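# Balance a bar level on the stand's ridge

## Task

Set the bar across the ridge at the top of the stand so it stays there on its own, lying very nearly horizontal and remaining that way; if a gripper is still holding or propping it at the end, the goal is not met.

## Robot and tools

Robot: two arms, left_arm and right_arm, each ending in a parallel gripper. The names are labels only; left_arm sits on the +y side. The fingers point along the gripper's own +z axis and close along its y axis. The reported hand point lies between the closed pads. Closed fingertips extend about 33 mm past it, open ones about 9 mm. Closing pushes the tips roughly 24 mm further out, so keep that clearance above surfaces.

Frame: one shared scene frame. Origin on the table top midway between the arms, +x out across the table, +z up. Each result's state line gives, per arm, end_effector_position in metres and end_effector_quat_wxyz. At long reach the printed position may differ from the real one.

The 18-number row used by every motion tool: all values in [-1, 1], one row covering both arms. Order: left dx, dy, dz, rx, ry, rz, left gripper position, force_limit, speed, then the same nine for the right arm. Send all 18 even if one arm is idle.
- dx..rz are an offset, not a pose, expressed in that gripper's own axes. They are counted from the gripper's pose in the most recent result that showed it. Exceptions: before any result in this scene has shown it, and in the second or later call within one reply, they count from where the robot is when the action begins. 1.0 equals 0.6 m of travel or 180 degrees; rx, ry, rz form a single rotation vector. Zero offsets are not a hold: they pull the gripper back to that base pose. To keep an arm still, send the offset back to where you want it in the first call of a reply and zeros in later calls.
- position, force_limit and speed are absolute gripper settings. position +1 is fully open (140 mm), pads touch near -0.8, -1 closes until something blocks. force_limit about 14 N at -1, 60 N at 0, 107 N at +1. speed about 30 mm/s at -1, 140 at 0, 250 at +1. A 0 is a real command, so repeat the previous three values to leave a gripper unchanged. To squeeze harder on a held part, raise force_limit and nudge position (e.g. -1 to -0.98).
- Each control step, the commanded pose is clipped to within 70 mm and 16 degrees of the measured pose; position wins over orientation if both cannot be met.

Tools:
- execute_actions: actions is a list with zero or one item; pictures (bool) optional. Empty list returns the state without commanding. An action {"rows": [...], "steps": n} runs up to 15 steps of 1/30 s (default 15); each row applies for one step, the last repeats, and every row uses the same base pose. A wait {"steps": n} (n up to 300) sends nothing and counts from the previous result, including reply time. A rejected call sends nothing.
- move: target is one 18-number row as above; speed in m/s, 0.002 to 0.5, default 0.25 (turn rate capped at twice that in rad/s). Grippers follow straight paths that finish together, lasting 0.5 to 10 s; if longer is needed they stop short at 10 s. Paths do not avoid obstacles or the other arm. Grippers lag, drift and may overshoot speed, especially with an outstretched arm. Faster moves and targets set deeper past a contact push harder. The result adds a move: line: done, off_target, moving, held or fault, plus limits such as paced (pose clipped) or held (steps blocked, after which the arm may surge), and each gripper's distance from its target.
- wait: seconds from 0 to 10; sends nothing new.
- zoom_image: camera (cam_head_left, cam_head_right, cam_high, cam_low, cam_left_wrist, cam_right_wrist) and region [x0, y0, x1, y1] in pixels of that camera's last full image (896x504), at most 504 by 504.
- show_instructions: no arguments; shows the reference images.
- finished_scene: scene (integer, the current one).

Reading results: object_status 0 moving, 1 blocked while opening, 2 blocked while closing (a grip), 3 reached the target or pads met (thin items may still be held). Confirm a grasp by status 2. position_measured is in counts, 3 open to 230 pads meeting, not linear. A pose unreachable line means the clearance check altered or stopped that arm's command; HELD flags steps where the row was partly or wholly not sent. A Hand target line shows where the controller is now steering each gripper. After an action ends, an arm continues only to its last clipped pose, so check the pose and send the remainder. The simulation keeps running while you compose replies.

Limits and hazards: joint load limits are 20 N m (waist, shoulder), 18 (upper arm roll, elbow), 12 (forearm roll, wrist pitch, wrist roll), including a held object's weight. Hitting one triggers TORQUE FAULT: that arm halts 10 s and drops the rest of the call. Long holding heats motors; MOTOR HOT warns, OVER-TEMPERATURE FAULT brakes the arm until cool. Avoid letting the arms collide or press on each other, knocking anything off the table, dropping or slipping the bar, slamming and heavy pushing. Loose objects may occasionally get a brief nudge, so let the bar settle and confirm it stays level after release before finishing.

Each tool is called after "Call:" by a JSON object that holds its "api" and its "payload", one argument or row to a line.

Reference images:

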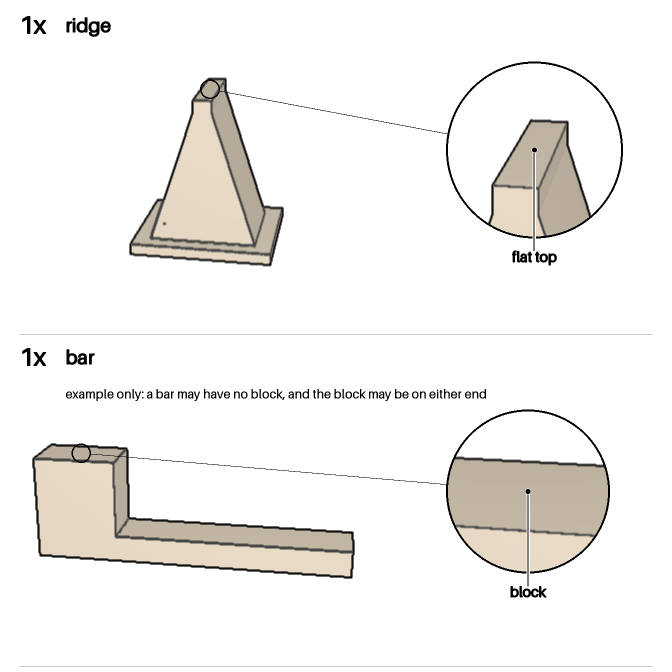

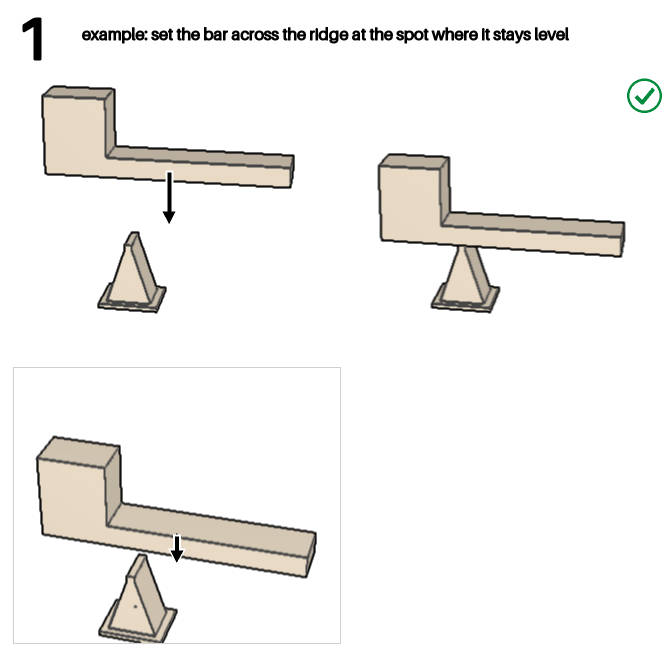

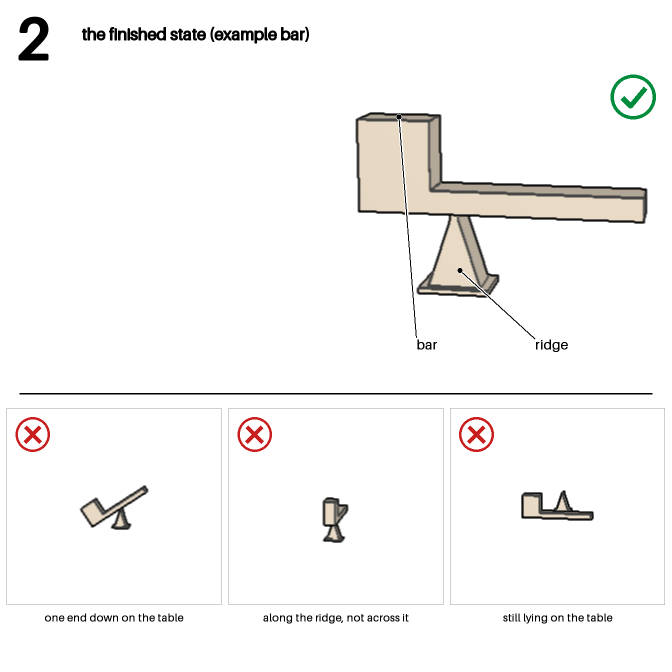

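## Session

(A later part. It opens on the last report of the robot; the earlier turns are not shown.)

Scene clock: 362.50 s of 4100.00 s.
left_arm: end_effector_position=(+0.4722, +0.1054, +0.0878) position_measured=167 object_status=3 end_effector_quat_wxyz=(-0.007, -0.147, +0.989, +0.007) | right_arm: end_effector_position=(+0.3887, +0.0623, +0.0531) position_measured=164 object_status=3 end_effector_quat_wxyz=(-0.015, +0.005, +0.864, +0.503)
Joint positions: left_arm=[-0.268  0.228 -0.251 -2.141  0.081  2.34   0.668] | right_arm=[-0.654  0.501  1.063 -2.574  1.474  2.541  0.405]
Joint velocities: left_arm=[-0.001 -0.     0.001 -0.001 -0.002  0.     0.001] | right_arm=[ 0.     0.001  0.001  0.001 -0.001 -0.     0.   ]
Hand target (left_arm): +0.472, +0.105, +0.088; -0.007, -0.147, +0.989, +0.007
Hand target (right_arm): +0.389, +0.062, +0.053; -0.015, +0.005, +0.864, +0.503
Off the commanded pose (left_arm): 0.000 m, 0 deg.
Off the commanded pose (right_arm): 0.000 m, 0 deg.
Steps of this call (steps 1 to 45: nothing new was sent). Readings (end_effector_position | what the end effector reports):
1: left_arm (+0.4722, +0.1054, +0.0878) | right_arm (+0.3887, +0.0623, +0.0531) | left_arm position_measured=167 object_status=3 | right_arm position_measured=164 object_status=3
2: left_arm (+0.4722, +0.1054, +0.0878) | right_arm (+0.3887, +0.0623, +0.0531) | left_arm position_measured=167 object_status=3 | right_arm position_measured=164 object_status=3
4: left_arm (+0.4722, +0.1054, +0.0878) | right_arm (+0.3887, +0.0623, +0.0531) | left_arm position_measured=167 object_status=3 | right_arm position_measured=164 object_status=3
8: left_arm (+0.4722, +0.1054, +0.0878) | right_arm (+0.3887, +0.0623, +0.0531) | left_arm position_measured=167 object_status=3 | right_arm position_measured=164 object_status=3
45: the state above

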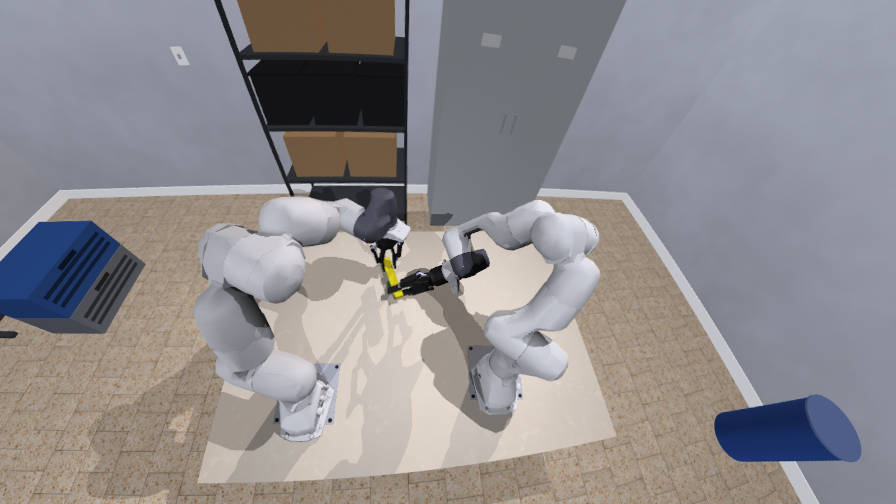

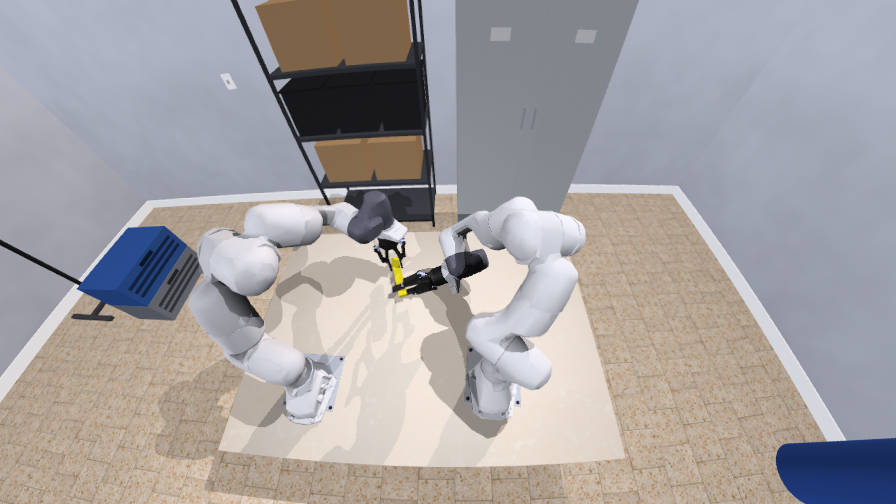

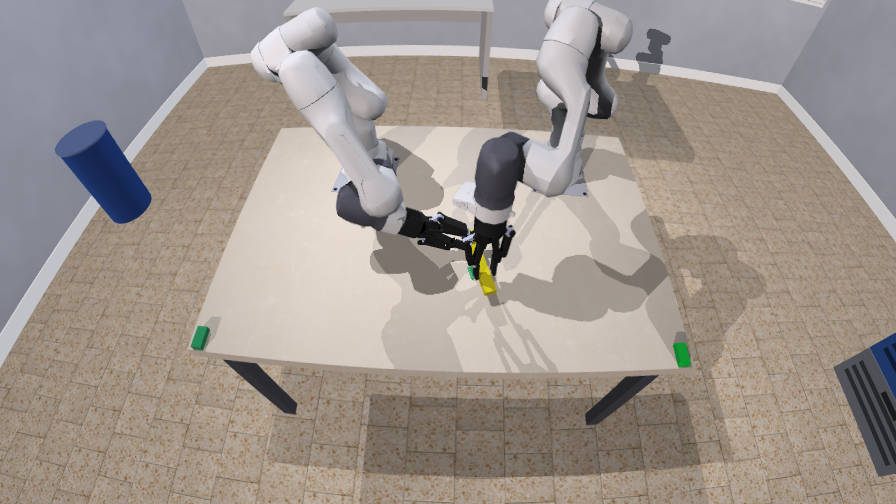

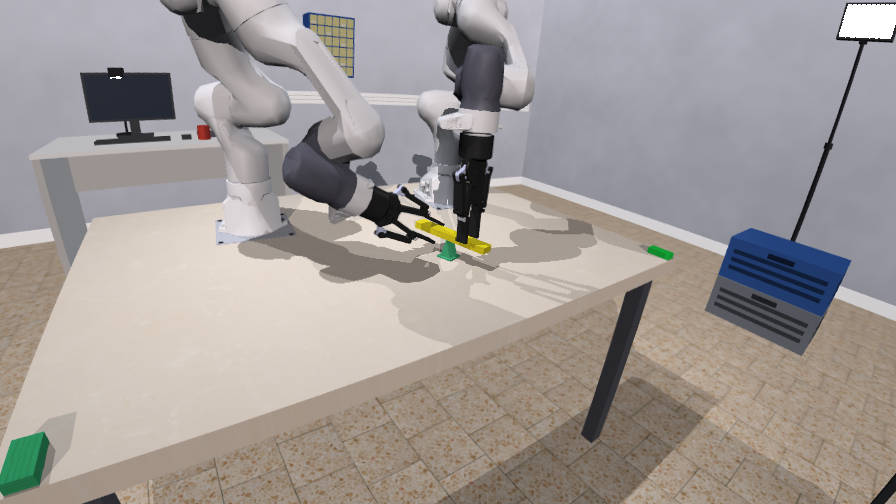

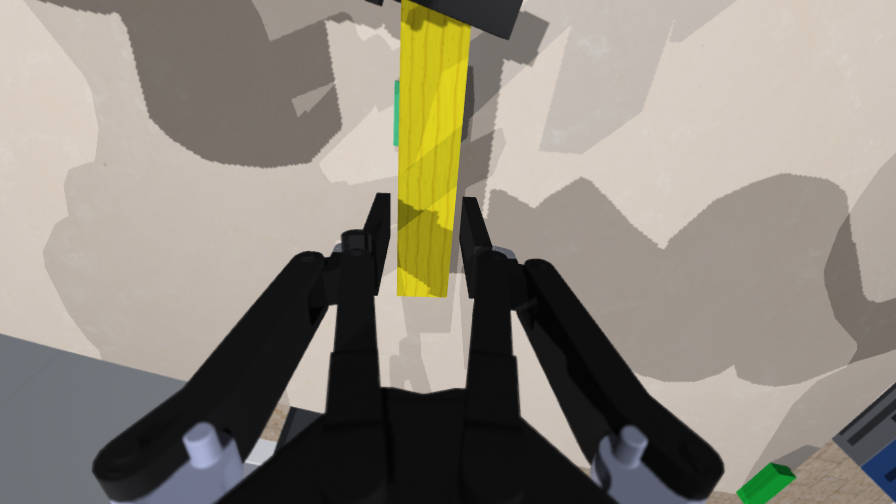

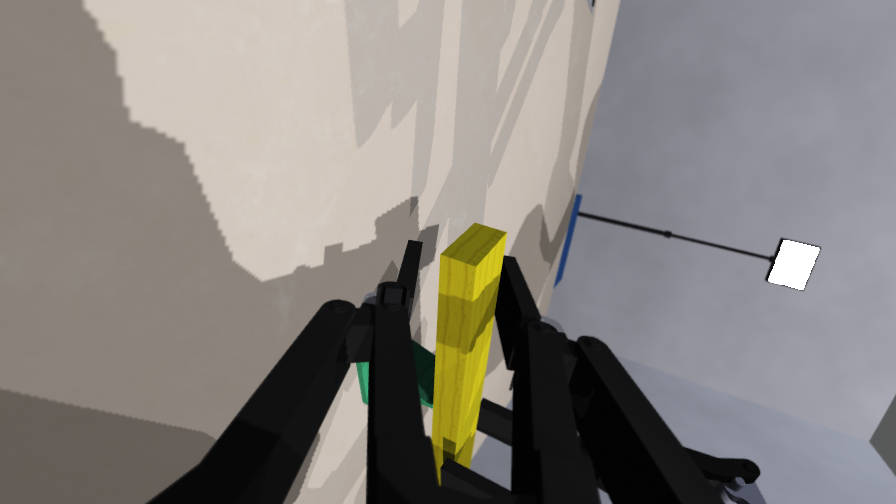

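Call:
{"api": "execute_actions", "payload": {
  "actions": [
    {"rows":[[0,0,0,0,0,0,-0.3,0.3,-1,0,0,0,0,0,0,-0.36,-1,-1]],"steps":15}
  ],
  "pictures": false
}}

Call:
{"api": "execute_actions", "payload": {
  "actions": [
    {"rows":[[0,0,0,0,0,0,-1,0.3,-0.6,0,0,0,0,0,0,-0.36,-1,-1]],"steps":15}
  ],
  "pictures": false
}}

Call:
{"api": "execute_actions", "payload": {
  "actions": [
    {"rows":[[0.003,0,0,0,0,0,-1,0.3,-0.6,0,0,0,0,0,0,-0.36,-1,-1],[0.005,0,0,0,0,0,-1,0.3,-0.6,0,0,0,0,0,0,-0.36,-1,-1],[0.006,0,0,0,0,0,-1,0.3,-0.6,0,0,0,0,0,0,-0.36,-1,-1]],"steps":15}
  ],
  "pictures": false
}}

Call:
{"api": "execute_actions", "payload": {
  "actions": [
    {"rows":[[0,0,0,0,0,0,-0.3,0.3,-1,0,0,0,0,0,0,-0.36,-1,-1]],"steps":15}
  ]
}}

Call:
{"api": "execute_actions", "payload": {
  "actions": [
    {"rows":[[0,0,0,0,0,0,-0.3,0.3,-1,0,0,0,0,0,0,-0.28,-1,-1]],"steps":15}
  ],
  "pictures": false
}}

Call:
{"api": "wait", "payload": {
  "seconds": 1.5
}}

Scene clock: 369.57 s of 4100.00 s.
left_arm: end_effector_position=(+0.4722, +0.1054, +0.0878) position_measured=167 object_status=3 end_effector_quat_wxyz=(-0.007, -0.147, +0.989, +0.007) | right_arm: end_effector_position=(+0.3887, +0.0623, +0.0531) position_measured=174 object_status=3 end_effector_quat_wxyz=(-0.015, +0.005, +0.864, +0.503)
Joint positions: left_arm=[-0.268  0.228 -0.251 -2.141  0.081  2.34   0.668] | right_arm=[-0.654  0.501  1.063 -2.574  1.474  2.541  0.405]
Joint velocities: left_arm=[ 0.002 -0.001 -0.001  0.002  0.002  0.001 -0.   ] | right_arm=[-0.001  0.001 -0.    -0.001  0.     0.     0.001]
Hand target (left_arm): +0.472, +0.105, +0.088; -0.007, -0.147, +0.989, +0.007
Hand target (right_arm): +0.389, +0.062, +0.053; -0.015, +0.005, +0.864, +0.503
Off the commanded pose (left_arm): 0.000 m, 0 deg.
Off the commanded pose (right_arm): 0.000 m, 0 deg.
Steps of this call (steps 1 to 90: nothing new was sent; then 3.57 s passed at rest; steps 91 to 105: all 15 steps of this action). Readings (end_effector_position | what the end effector reports):
91: left_arm (+0.4722, +0.1054, +0.0878) | right_arm (+0.3887, +0.0623, +0.0531) | left_arm position_measured=167 object_status=3 | right_arm position_measured=164 object_status=0
92: left_arm (+0.4722, +0.1054, +0.0878) | right_arm (+0.3887, +0.0623, +0.0531) | left_arm position_measured=167 object_status=3 | right_arm position_measured=165 object_status=0
94: left_arm (+0.4722, +0.1054, +0.0878) | right_arm (+0.3887, +0.0623, +0.0531) | left_arm position_measured=167 object_status=3 | right_arm position_measured=169 object_status=0
98: left_arm (+0.4722, +0.1054, +0.0878) | right_arm (+0.3887, +0.0623, +0.0531) | left_arm position_measured=167 object_status=3 | right_arm position_measured=174 object_status=0
105: the state above

Scene clock: 370.07 s of 4100.00 s.
left_arm: end_effector_position=(+0.4723, +0.1054, +0.0880) position_measured=187 object_status=2 end_effector_quat_wxyz=(-0.007, -0.147, +0.989, +0.007) | right_arm: end_effector_position=(+0.3887, +0.0623, +0.0531) position_measured=174 object_status=3 end_effector_quat_wxyz=(-0.015, +0.005, +0.864, +0.503)
Joint positions: left_arm=[-0.268  0.228 -0.251 -2.141  0.081  2.34   0.668] | right_arm=[-0.654  0.501  1.063 -2.574  1.474  2.541  0.405]
Joint velocities: left_arm=[ 0.     0.    -0.002  0.     0.     0.    -0.002] | right_arm=[-0.001  0.001  0.001 -0.     0.     0.    -0.   ]
Hand target (left_arm): +0.472, +0.105, +0.088; -0.007, -0.147, +0.989, +0.007
Hand target (right_arm): +0.389, +0.062, +0.053; -0.015, +0.005, +0.864, +0.503
Off the commanded pose (left_arm): 0.000 m, 0 deg.
Off the commanded pose (right_arm): 0.000 m, 0 deg.
Steps of this call (steps 1 to 15: all 15 steps of this action). Readings (end_effector_position | what the end effector reports):
1: left_arm (+0.4722, +0.1054, +0.0878) | right_arm (+0.3887, +0.0623, +0.0531) | left_arm position_measured=167 object_status=0 | right_arm position_measured=174 object_status=3
2: left_arm (+0.4722, +0.1054, +0.0878) | right_arm (+0.3887, +0.0623, +0.0531) | left_arm position_measured=170 object_status=0 | right_arm position_measured=174 object_status=3
4: left_arm (+0.4722, +0.1054, +0.0878) | right_arm (+0.3887, +0.0623, +0.0531) | left_arm position_measured=178 object_status=0 | right_arm position_measured=174 object_status=3
8: left_arm (+0.4723, +0.1054, +0.0880) | right_arm (+0.3887, +0.0623, +0.0531) | left_arm position_measured=187 object_status=0 | right_arm position_measured=174 object_status=3
15: the state above

Scene clock: 370.57 s of 4100.00 s.
left_arm: end_effector_position=(+0.4704, +0.1056, +0.0882) position_measured=187 object_status=2 end_effector_quat_wxyz=(-0.006, -0.146, +0.989, +0.008) | right_arm: end_effector_position=(+0.3887, +0.0623, +0.0531) position_measured=174 object_status=3 end_effector_quat_wxyz=(-0.015, +0.005, +0.864, +0.503)
Joint positions: left_arm=[-0.269  0.222 -0.251 -2.148  0.081  2.342  0.667] | right_arm=[-0.654  0.501  1.063 -2.574  1.474  2.541  0.405]
Joint velocities: left_arm=[-0.     0.001 -0.    -0.002 -0.002  0.001  0.001] | right_arm=[-0.001 -0.001  0.001  0.    -0.001  0.001  0.   ]
Hand target (left_arm): +0.469, +0.104, +0.088; -0.007, -0.147, +0.989, +0.007
Hand target (right_arm): +0.389, +0.062, +0.053; -0.015, +0.005, +0.864, +0.503
Off the commanded pose (left_arm): 0.002 m, 0 deg.
Off the commanded pose (right_arm): 0.000 m, 0 deg.
Steps of this call (steps 1 to 15: all 15 steps of this action). Readings (end_effector_position | what the end effector reports):
1: left_arm (+0.4722, +0.1054, +0.0880) | right_arm (+0.3887, +0.0623, +0.0531) | left_arm position_measured=187 object_status=2 | right_arm position_measured=174 object_status=3
2: left_arm (+0.4720, +0.1056, +0.0881) | right_arm (+0.3887, +0.0623, +0.0531) | left_arm position_measured=187 object_status=2 | right_arm position_measured=174 object_status=3
4: left_arm (+0.4710, +0.1058, +0.0881) | right_arm (+0.3887, +0.0623, +0.0531) | left_arm position_measured=187 object_status=2 | right_arm position_measured=174 object_status=3
8: left_arm (+0.4704, +0.1056, +0.0882) | right_arm (+0.3887, +0.0623, +0.0531) | left_arm position_measured=187 object_status=2 | right_arm position_measured=174 object_status=3
15: the state above

Scene clock: 371.07 s of 4100.00 s.
left_arm: end_effector_position=(+0.4704, +0.1056, +0.0882) position_measured=167 object_status=0 end_effector_quat_wxyz=(-0.006, -0.146, +0.989, +0.008) | right_arm: end_effector_position=(+0.3887, +0.0623, +0.0531) position_measured=174 object_status=3 end_effector_quat_wxyz=(-0.015, +0.005, +0.864, +0.503)
Joint positions: left_arm=[-0.269  0.222 -0.251 -2.148  0.081  2.342  0.667] | right_arm=[-0.654  0.501  1.063 -2.574  1.474  2.541  0.405]
Joint velocities: left_arm=[-0.    -0.    -0.001 -0.    -0.001 -0.    -0.001] | right_arm=[-0.    -0.     0.001  0.    -0.001 -0.001  0.001]
Hand target (left_arm): +0.470, +0.106, +0.088; -0.006, -0.146, +0.989, +0.008
Hand target (right_arm): +0.389, +0.062, +0.053; -0.015, +0.005, +0.864, +0.503
Off the commanded pose (left_arm): 0.000 m, 0 deg.
Off the commanded pose (right_arm): 0.000 m, 0 deg.
Steps of this call (steps 1 to 15: all 15 steps of this action). Readings (end_effector_position | what the end effector reports):
1: left_arm (+0.4704, +0.1056, +0.0882) | right_arm (+0.3887, +0.0623, +0.0531) | left_arm position_measured=187 object_status=0 | right_arm position_measured=174 object_status=3
2: left_arm (+0.4704, +0.1056, +0.0882) | right_arm (+0.3887, +0.0623, +0.0531) | left_arm position_measured=187 object_status=0 | right_arm position_measured=174 object_status=3
4: left_arm (+0.4704, +0.1056, +0.0882) | right_arm (+0.3887, +0.0623, +0.0531) | left_arm position_measured=182 object_status=0 | right_arm position_measured=174 object_status=3
8: left_arm (+0.4704, +0.1056, +0.0882) | right_arm (+0.3887, +0.0623, +0.0531) | left_arm position_measured=176 object_status=0 | right_arm position_measured=174 object_status=3
15: the state above

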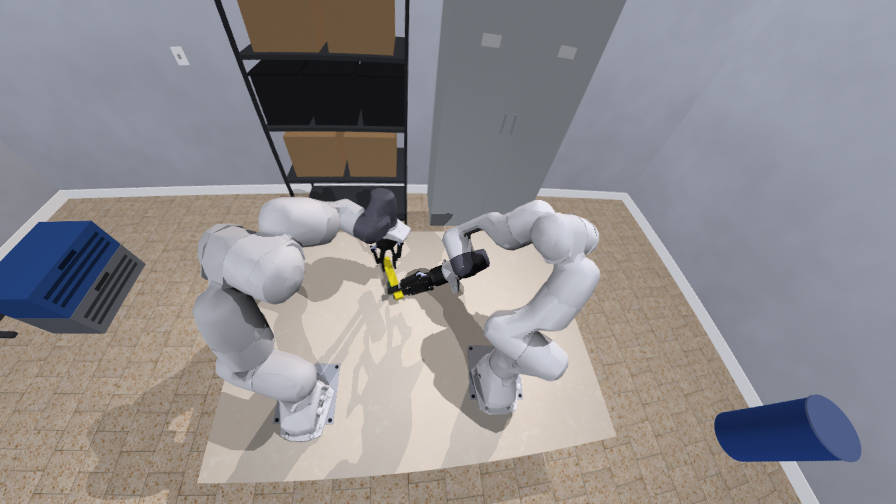

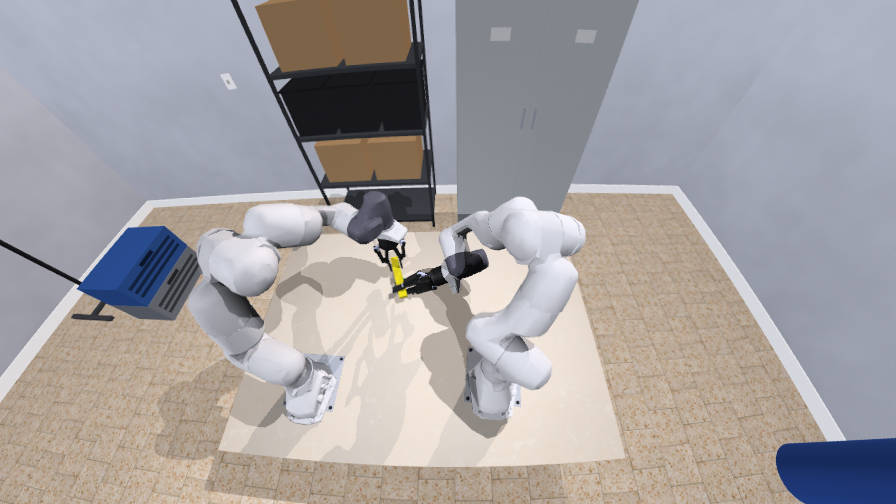

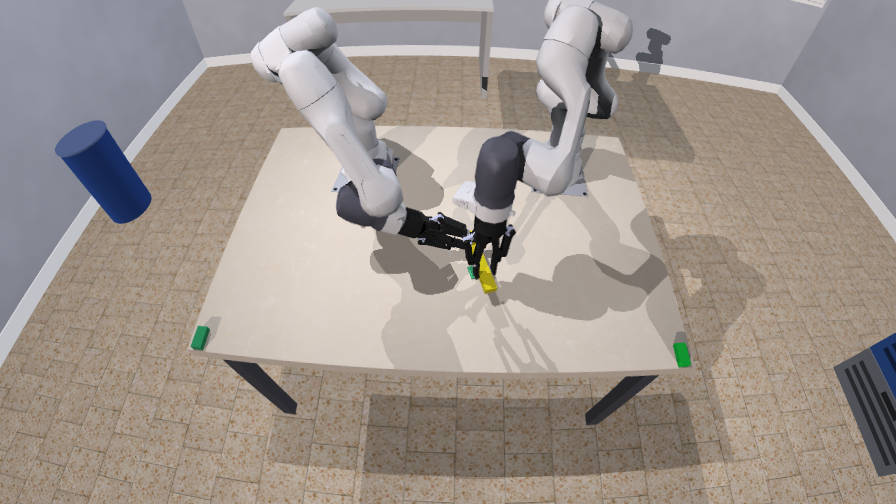

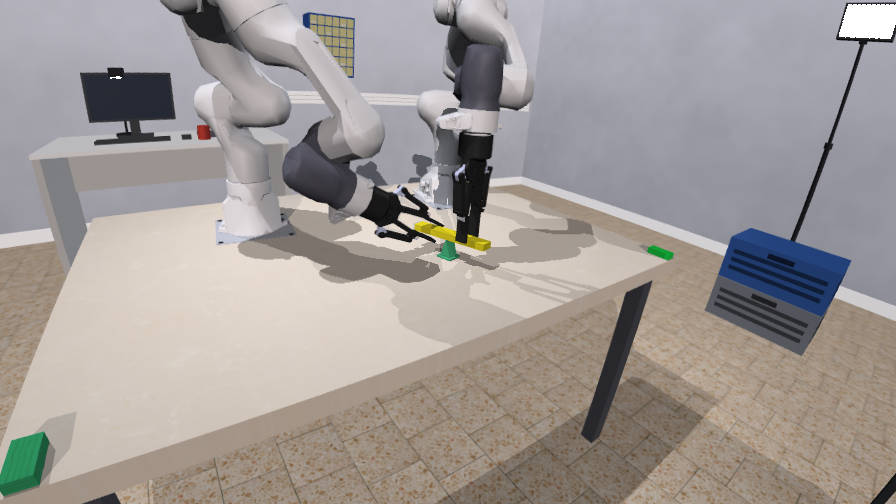

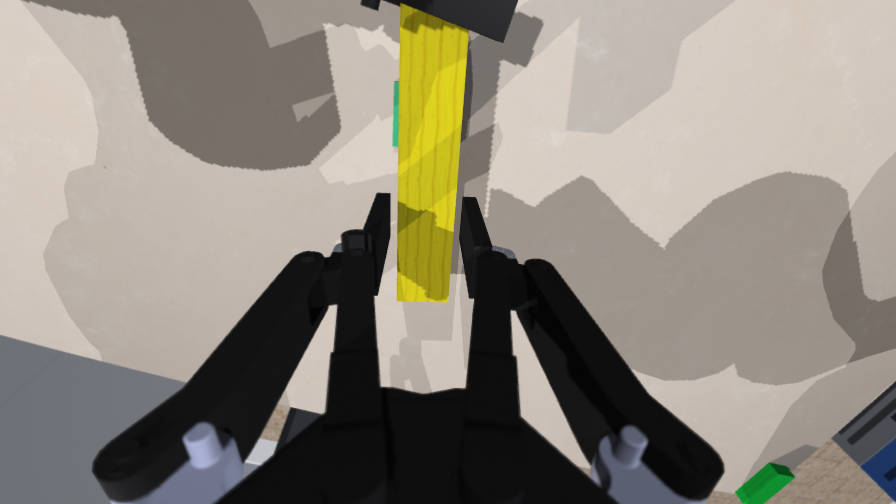

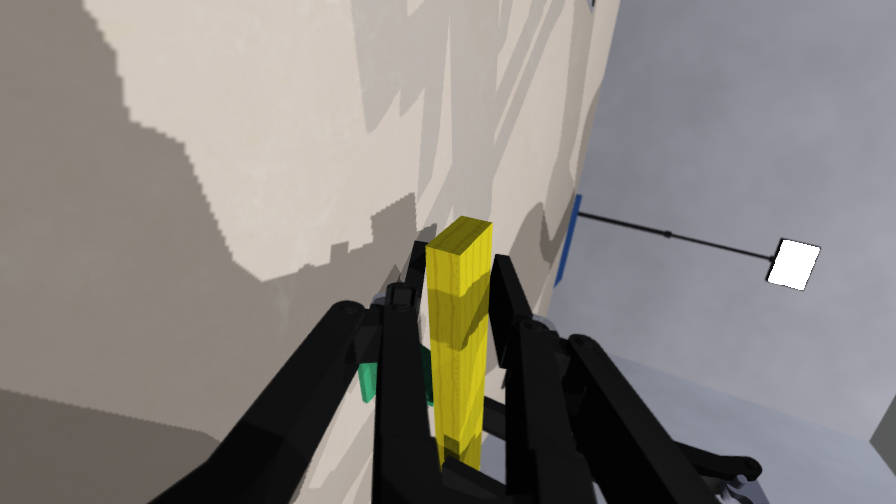

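Scene clock: 371.57 s of 4100.00 s.
left_arm: end_effector_position=(+0.4704, +0.1056, +0.0882) position_measured=167 object_status=3 end_effector_quat_wxyz=(-0.006, -0.146, +0.989, +0.008) | right_arm: end_effector_position=(+0.3887, +0.0623, +0.0531) position_measured=164 object_status=3 end_effector_quat_wxyz=(-0.015, +0.005, +0.864, +0.503)
Joint positions: left_arm=[-0.269  0.222 -0.251 -2.148  0.081  2.342  0.667] | right_arm=[-0.654  0.501  1.063 -2.574  1.474  2.541  0.405]
Joint velocities: left_arm=[ 0.     0.001  0.    -0.    -0.     0.    -0.001] | right_arm=[-0.002 -0.001 -0.002  0.    -0.    -0.    -0.001]
Hand target (left_arm): +0.470, +0.106, +0.088; -0.006, -0.146, +0.989, +0.008
Hand target (right_arm): +0.389, +0.062, +0.053; -0.015, +0.005, +0.864, +0.503
Off the commanded pose (left_arm): 0.000 m, 0 deg.
Off the commanded pose (right_arm): 0.000 m, 0 deg.
Steps of this call (steps 1 to 15: all 15 steps of this action). Readings (end_effector_position | what the end effector reports):
1: left_arm (+0.4704, +0.1056, +0.0882) | right_arm (+0.3887, +0.0623, +0.0531) | left_arm position_measured=167 object_status=0 | right_arm position_measured=174 object_status=0
2: left_arm (+0.4704, +0.1056, +0.0882) | right_arm (+0.3887, +0.0623, +0.0531) | left_arm position_measured=167 object_status=0 | right_arm position_measured=173 object_status=0
4: left_arm (+0.4704, +0.1056, +0.0882) | right_arm (+0.3887, +0.0623, +0.0531) | left_arm position_measured=167 object_status=3 | right_arm position_measured=170 object_status=0
8: left_arm (+0.4704, +0.1056, +0.0882) | right_arm (+0.3887, +0.0623, +0.0531) | left_arm position_measured=167 object_status=3 | right_arm position_measured=164 object_status=0
15: the state above

Scene clock: 373.07 s of 4100.00 s.
left_arm: end_effector_position=(+0.4704, +0.1056, +0.0882) position_measured=167 object_status=3 end_effector_quat_wxyz=(-0.006, -0.146, +0.989, +0.008) | right_arm: end_effector_position=(+0.3887, +0.0623, +0.0531) position_measured=164 object_status=3 end_effector_quat_wxyz=(-0.015, +0.005, +0.864, +0.503)
Joint positions: left_arm=[-0.269  0.222 -0.251 -2.148  0.081  2.342  0.667] | right_arm=[-0.654  0.501  1.063 -2.574  1.474  2.541  0.405]
Joint velocities: left_arm=[ 0.     0.001 -0.001 -0.001  0.    -0.    -0.   ] | right_arm=[ 0.     0.002 -0.    -0.001 -0.001  0.001  0.002]
Hand target (left_arm): +0.470, +0.106, +0.088; -0.006, -0.146, +0.989, +0.008
Hand target (right_arm): +0.389, +0.062, +0.053; -0.015, +0.005, +0.864, +0.503
Off the commanded pose (left_arm): 0.000 m, 0 deg.
Off the commanded pose (right_arm): 0.000 m, 0 deg.
Steps of this call (steps 1 to 45: nothing new was sent). Readings (end_effector_position | what the end effector reports):
1: left_arm (+0.4704, +0.1056, +0.0882) | right_arm (+0.3887, +0.0623, +0.0531) | left_arm position_measured=167 object_status=3 | right_arm position_measured=164 object_status=3
2: left_arm (+0.4704, +0.1056, +0.0882) | right_arm (+0.3887, +0.0623, +0.0531) | left_arm position_measured=167 object_status=3 | right_arm position_measured=164 object_status=3
4: left_arm (+0.4704, +0.1056, +0.0882) | right_arm (+0.3887, +0.0623, +0.0531) | left_arm position_measured=167 object_status=3 | right_arm position_measured=164 object_status=3
8: left_arm (+0.4704, +0.1056, +0.0882) | right_arm (+0.3887, +0.0623, +0.0531) | left_arm position_measured=167 object_status=3 | right_arm position_measured=164 object_status=3
45: the state above

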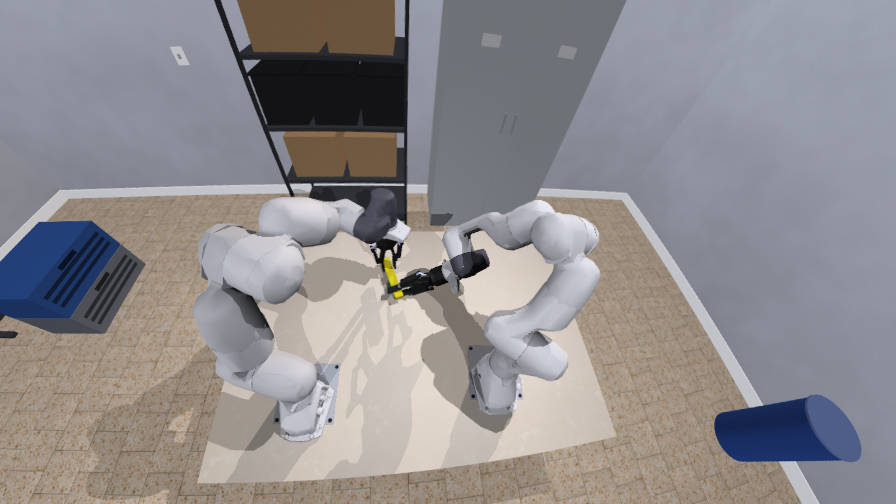

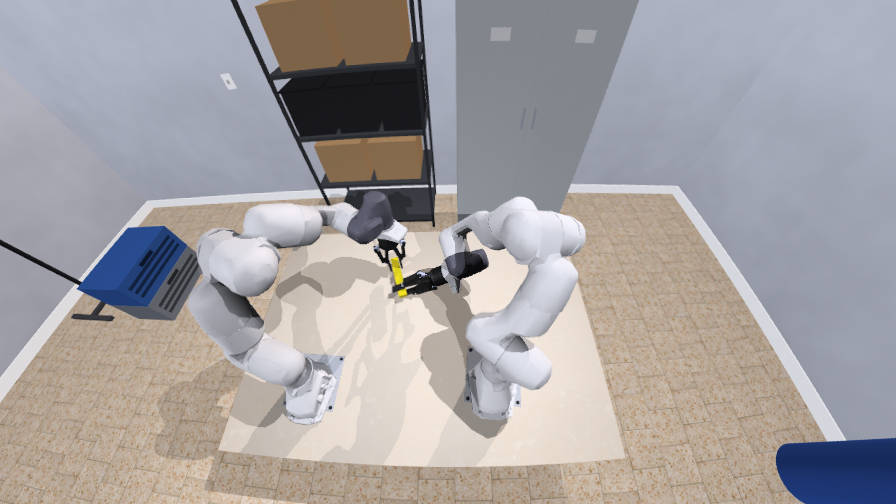

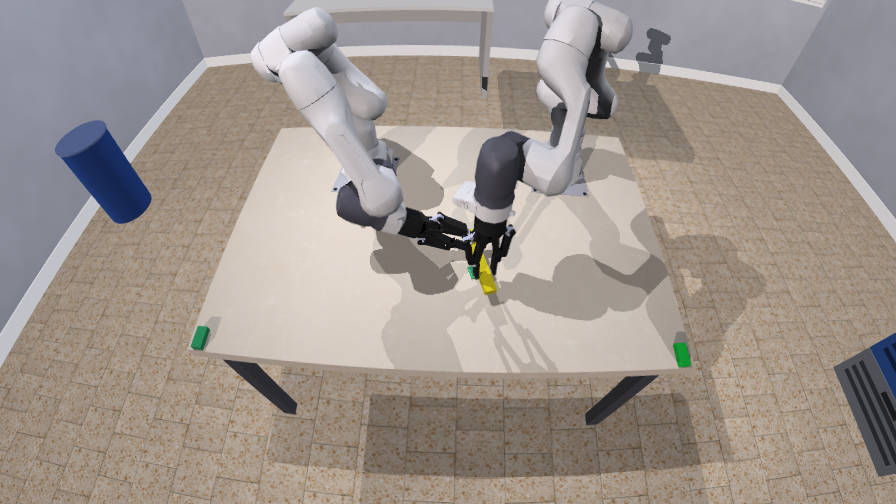

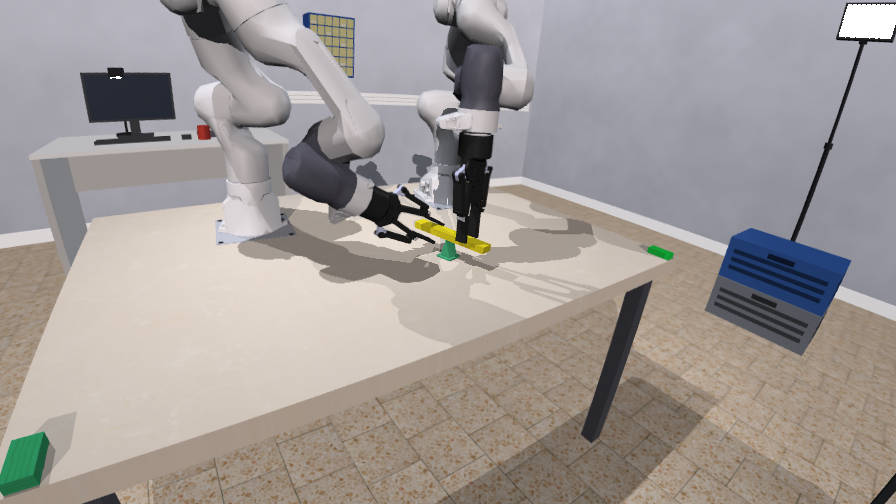

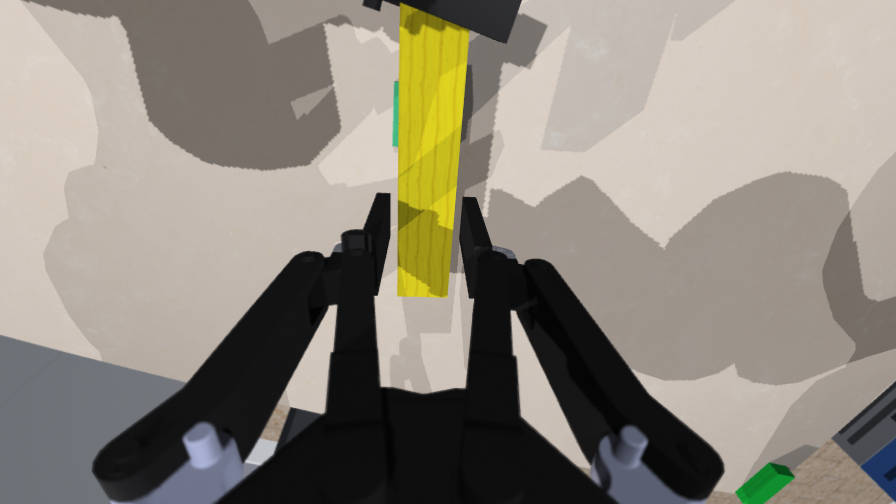

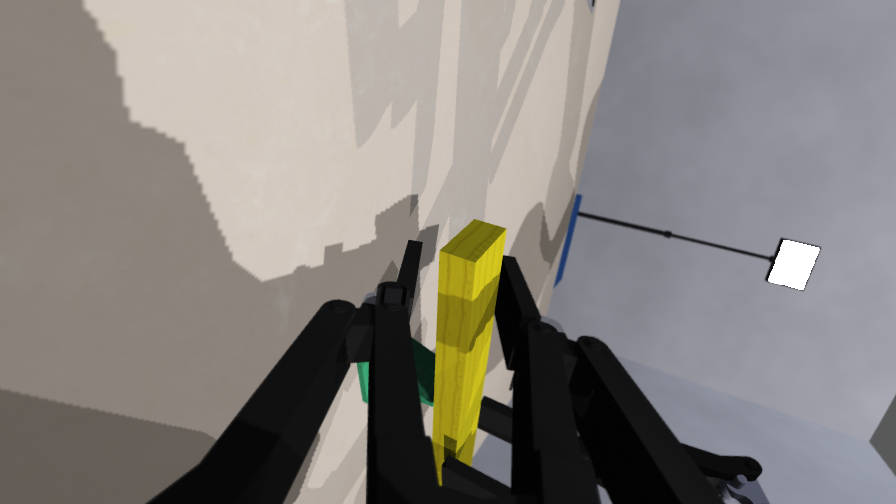

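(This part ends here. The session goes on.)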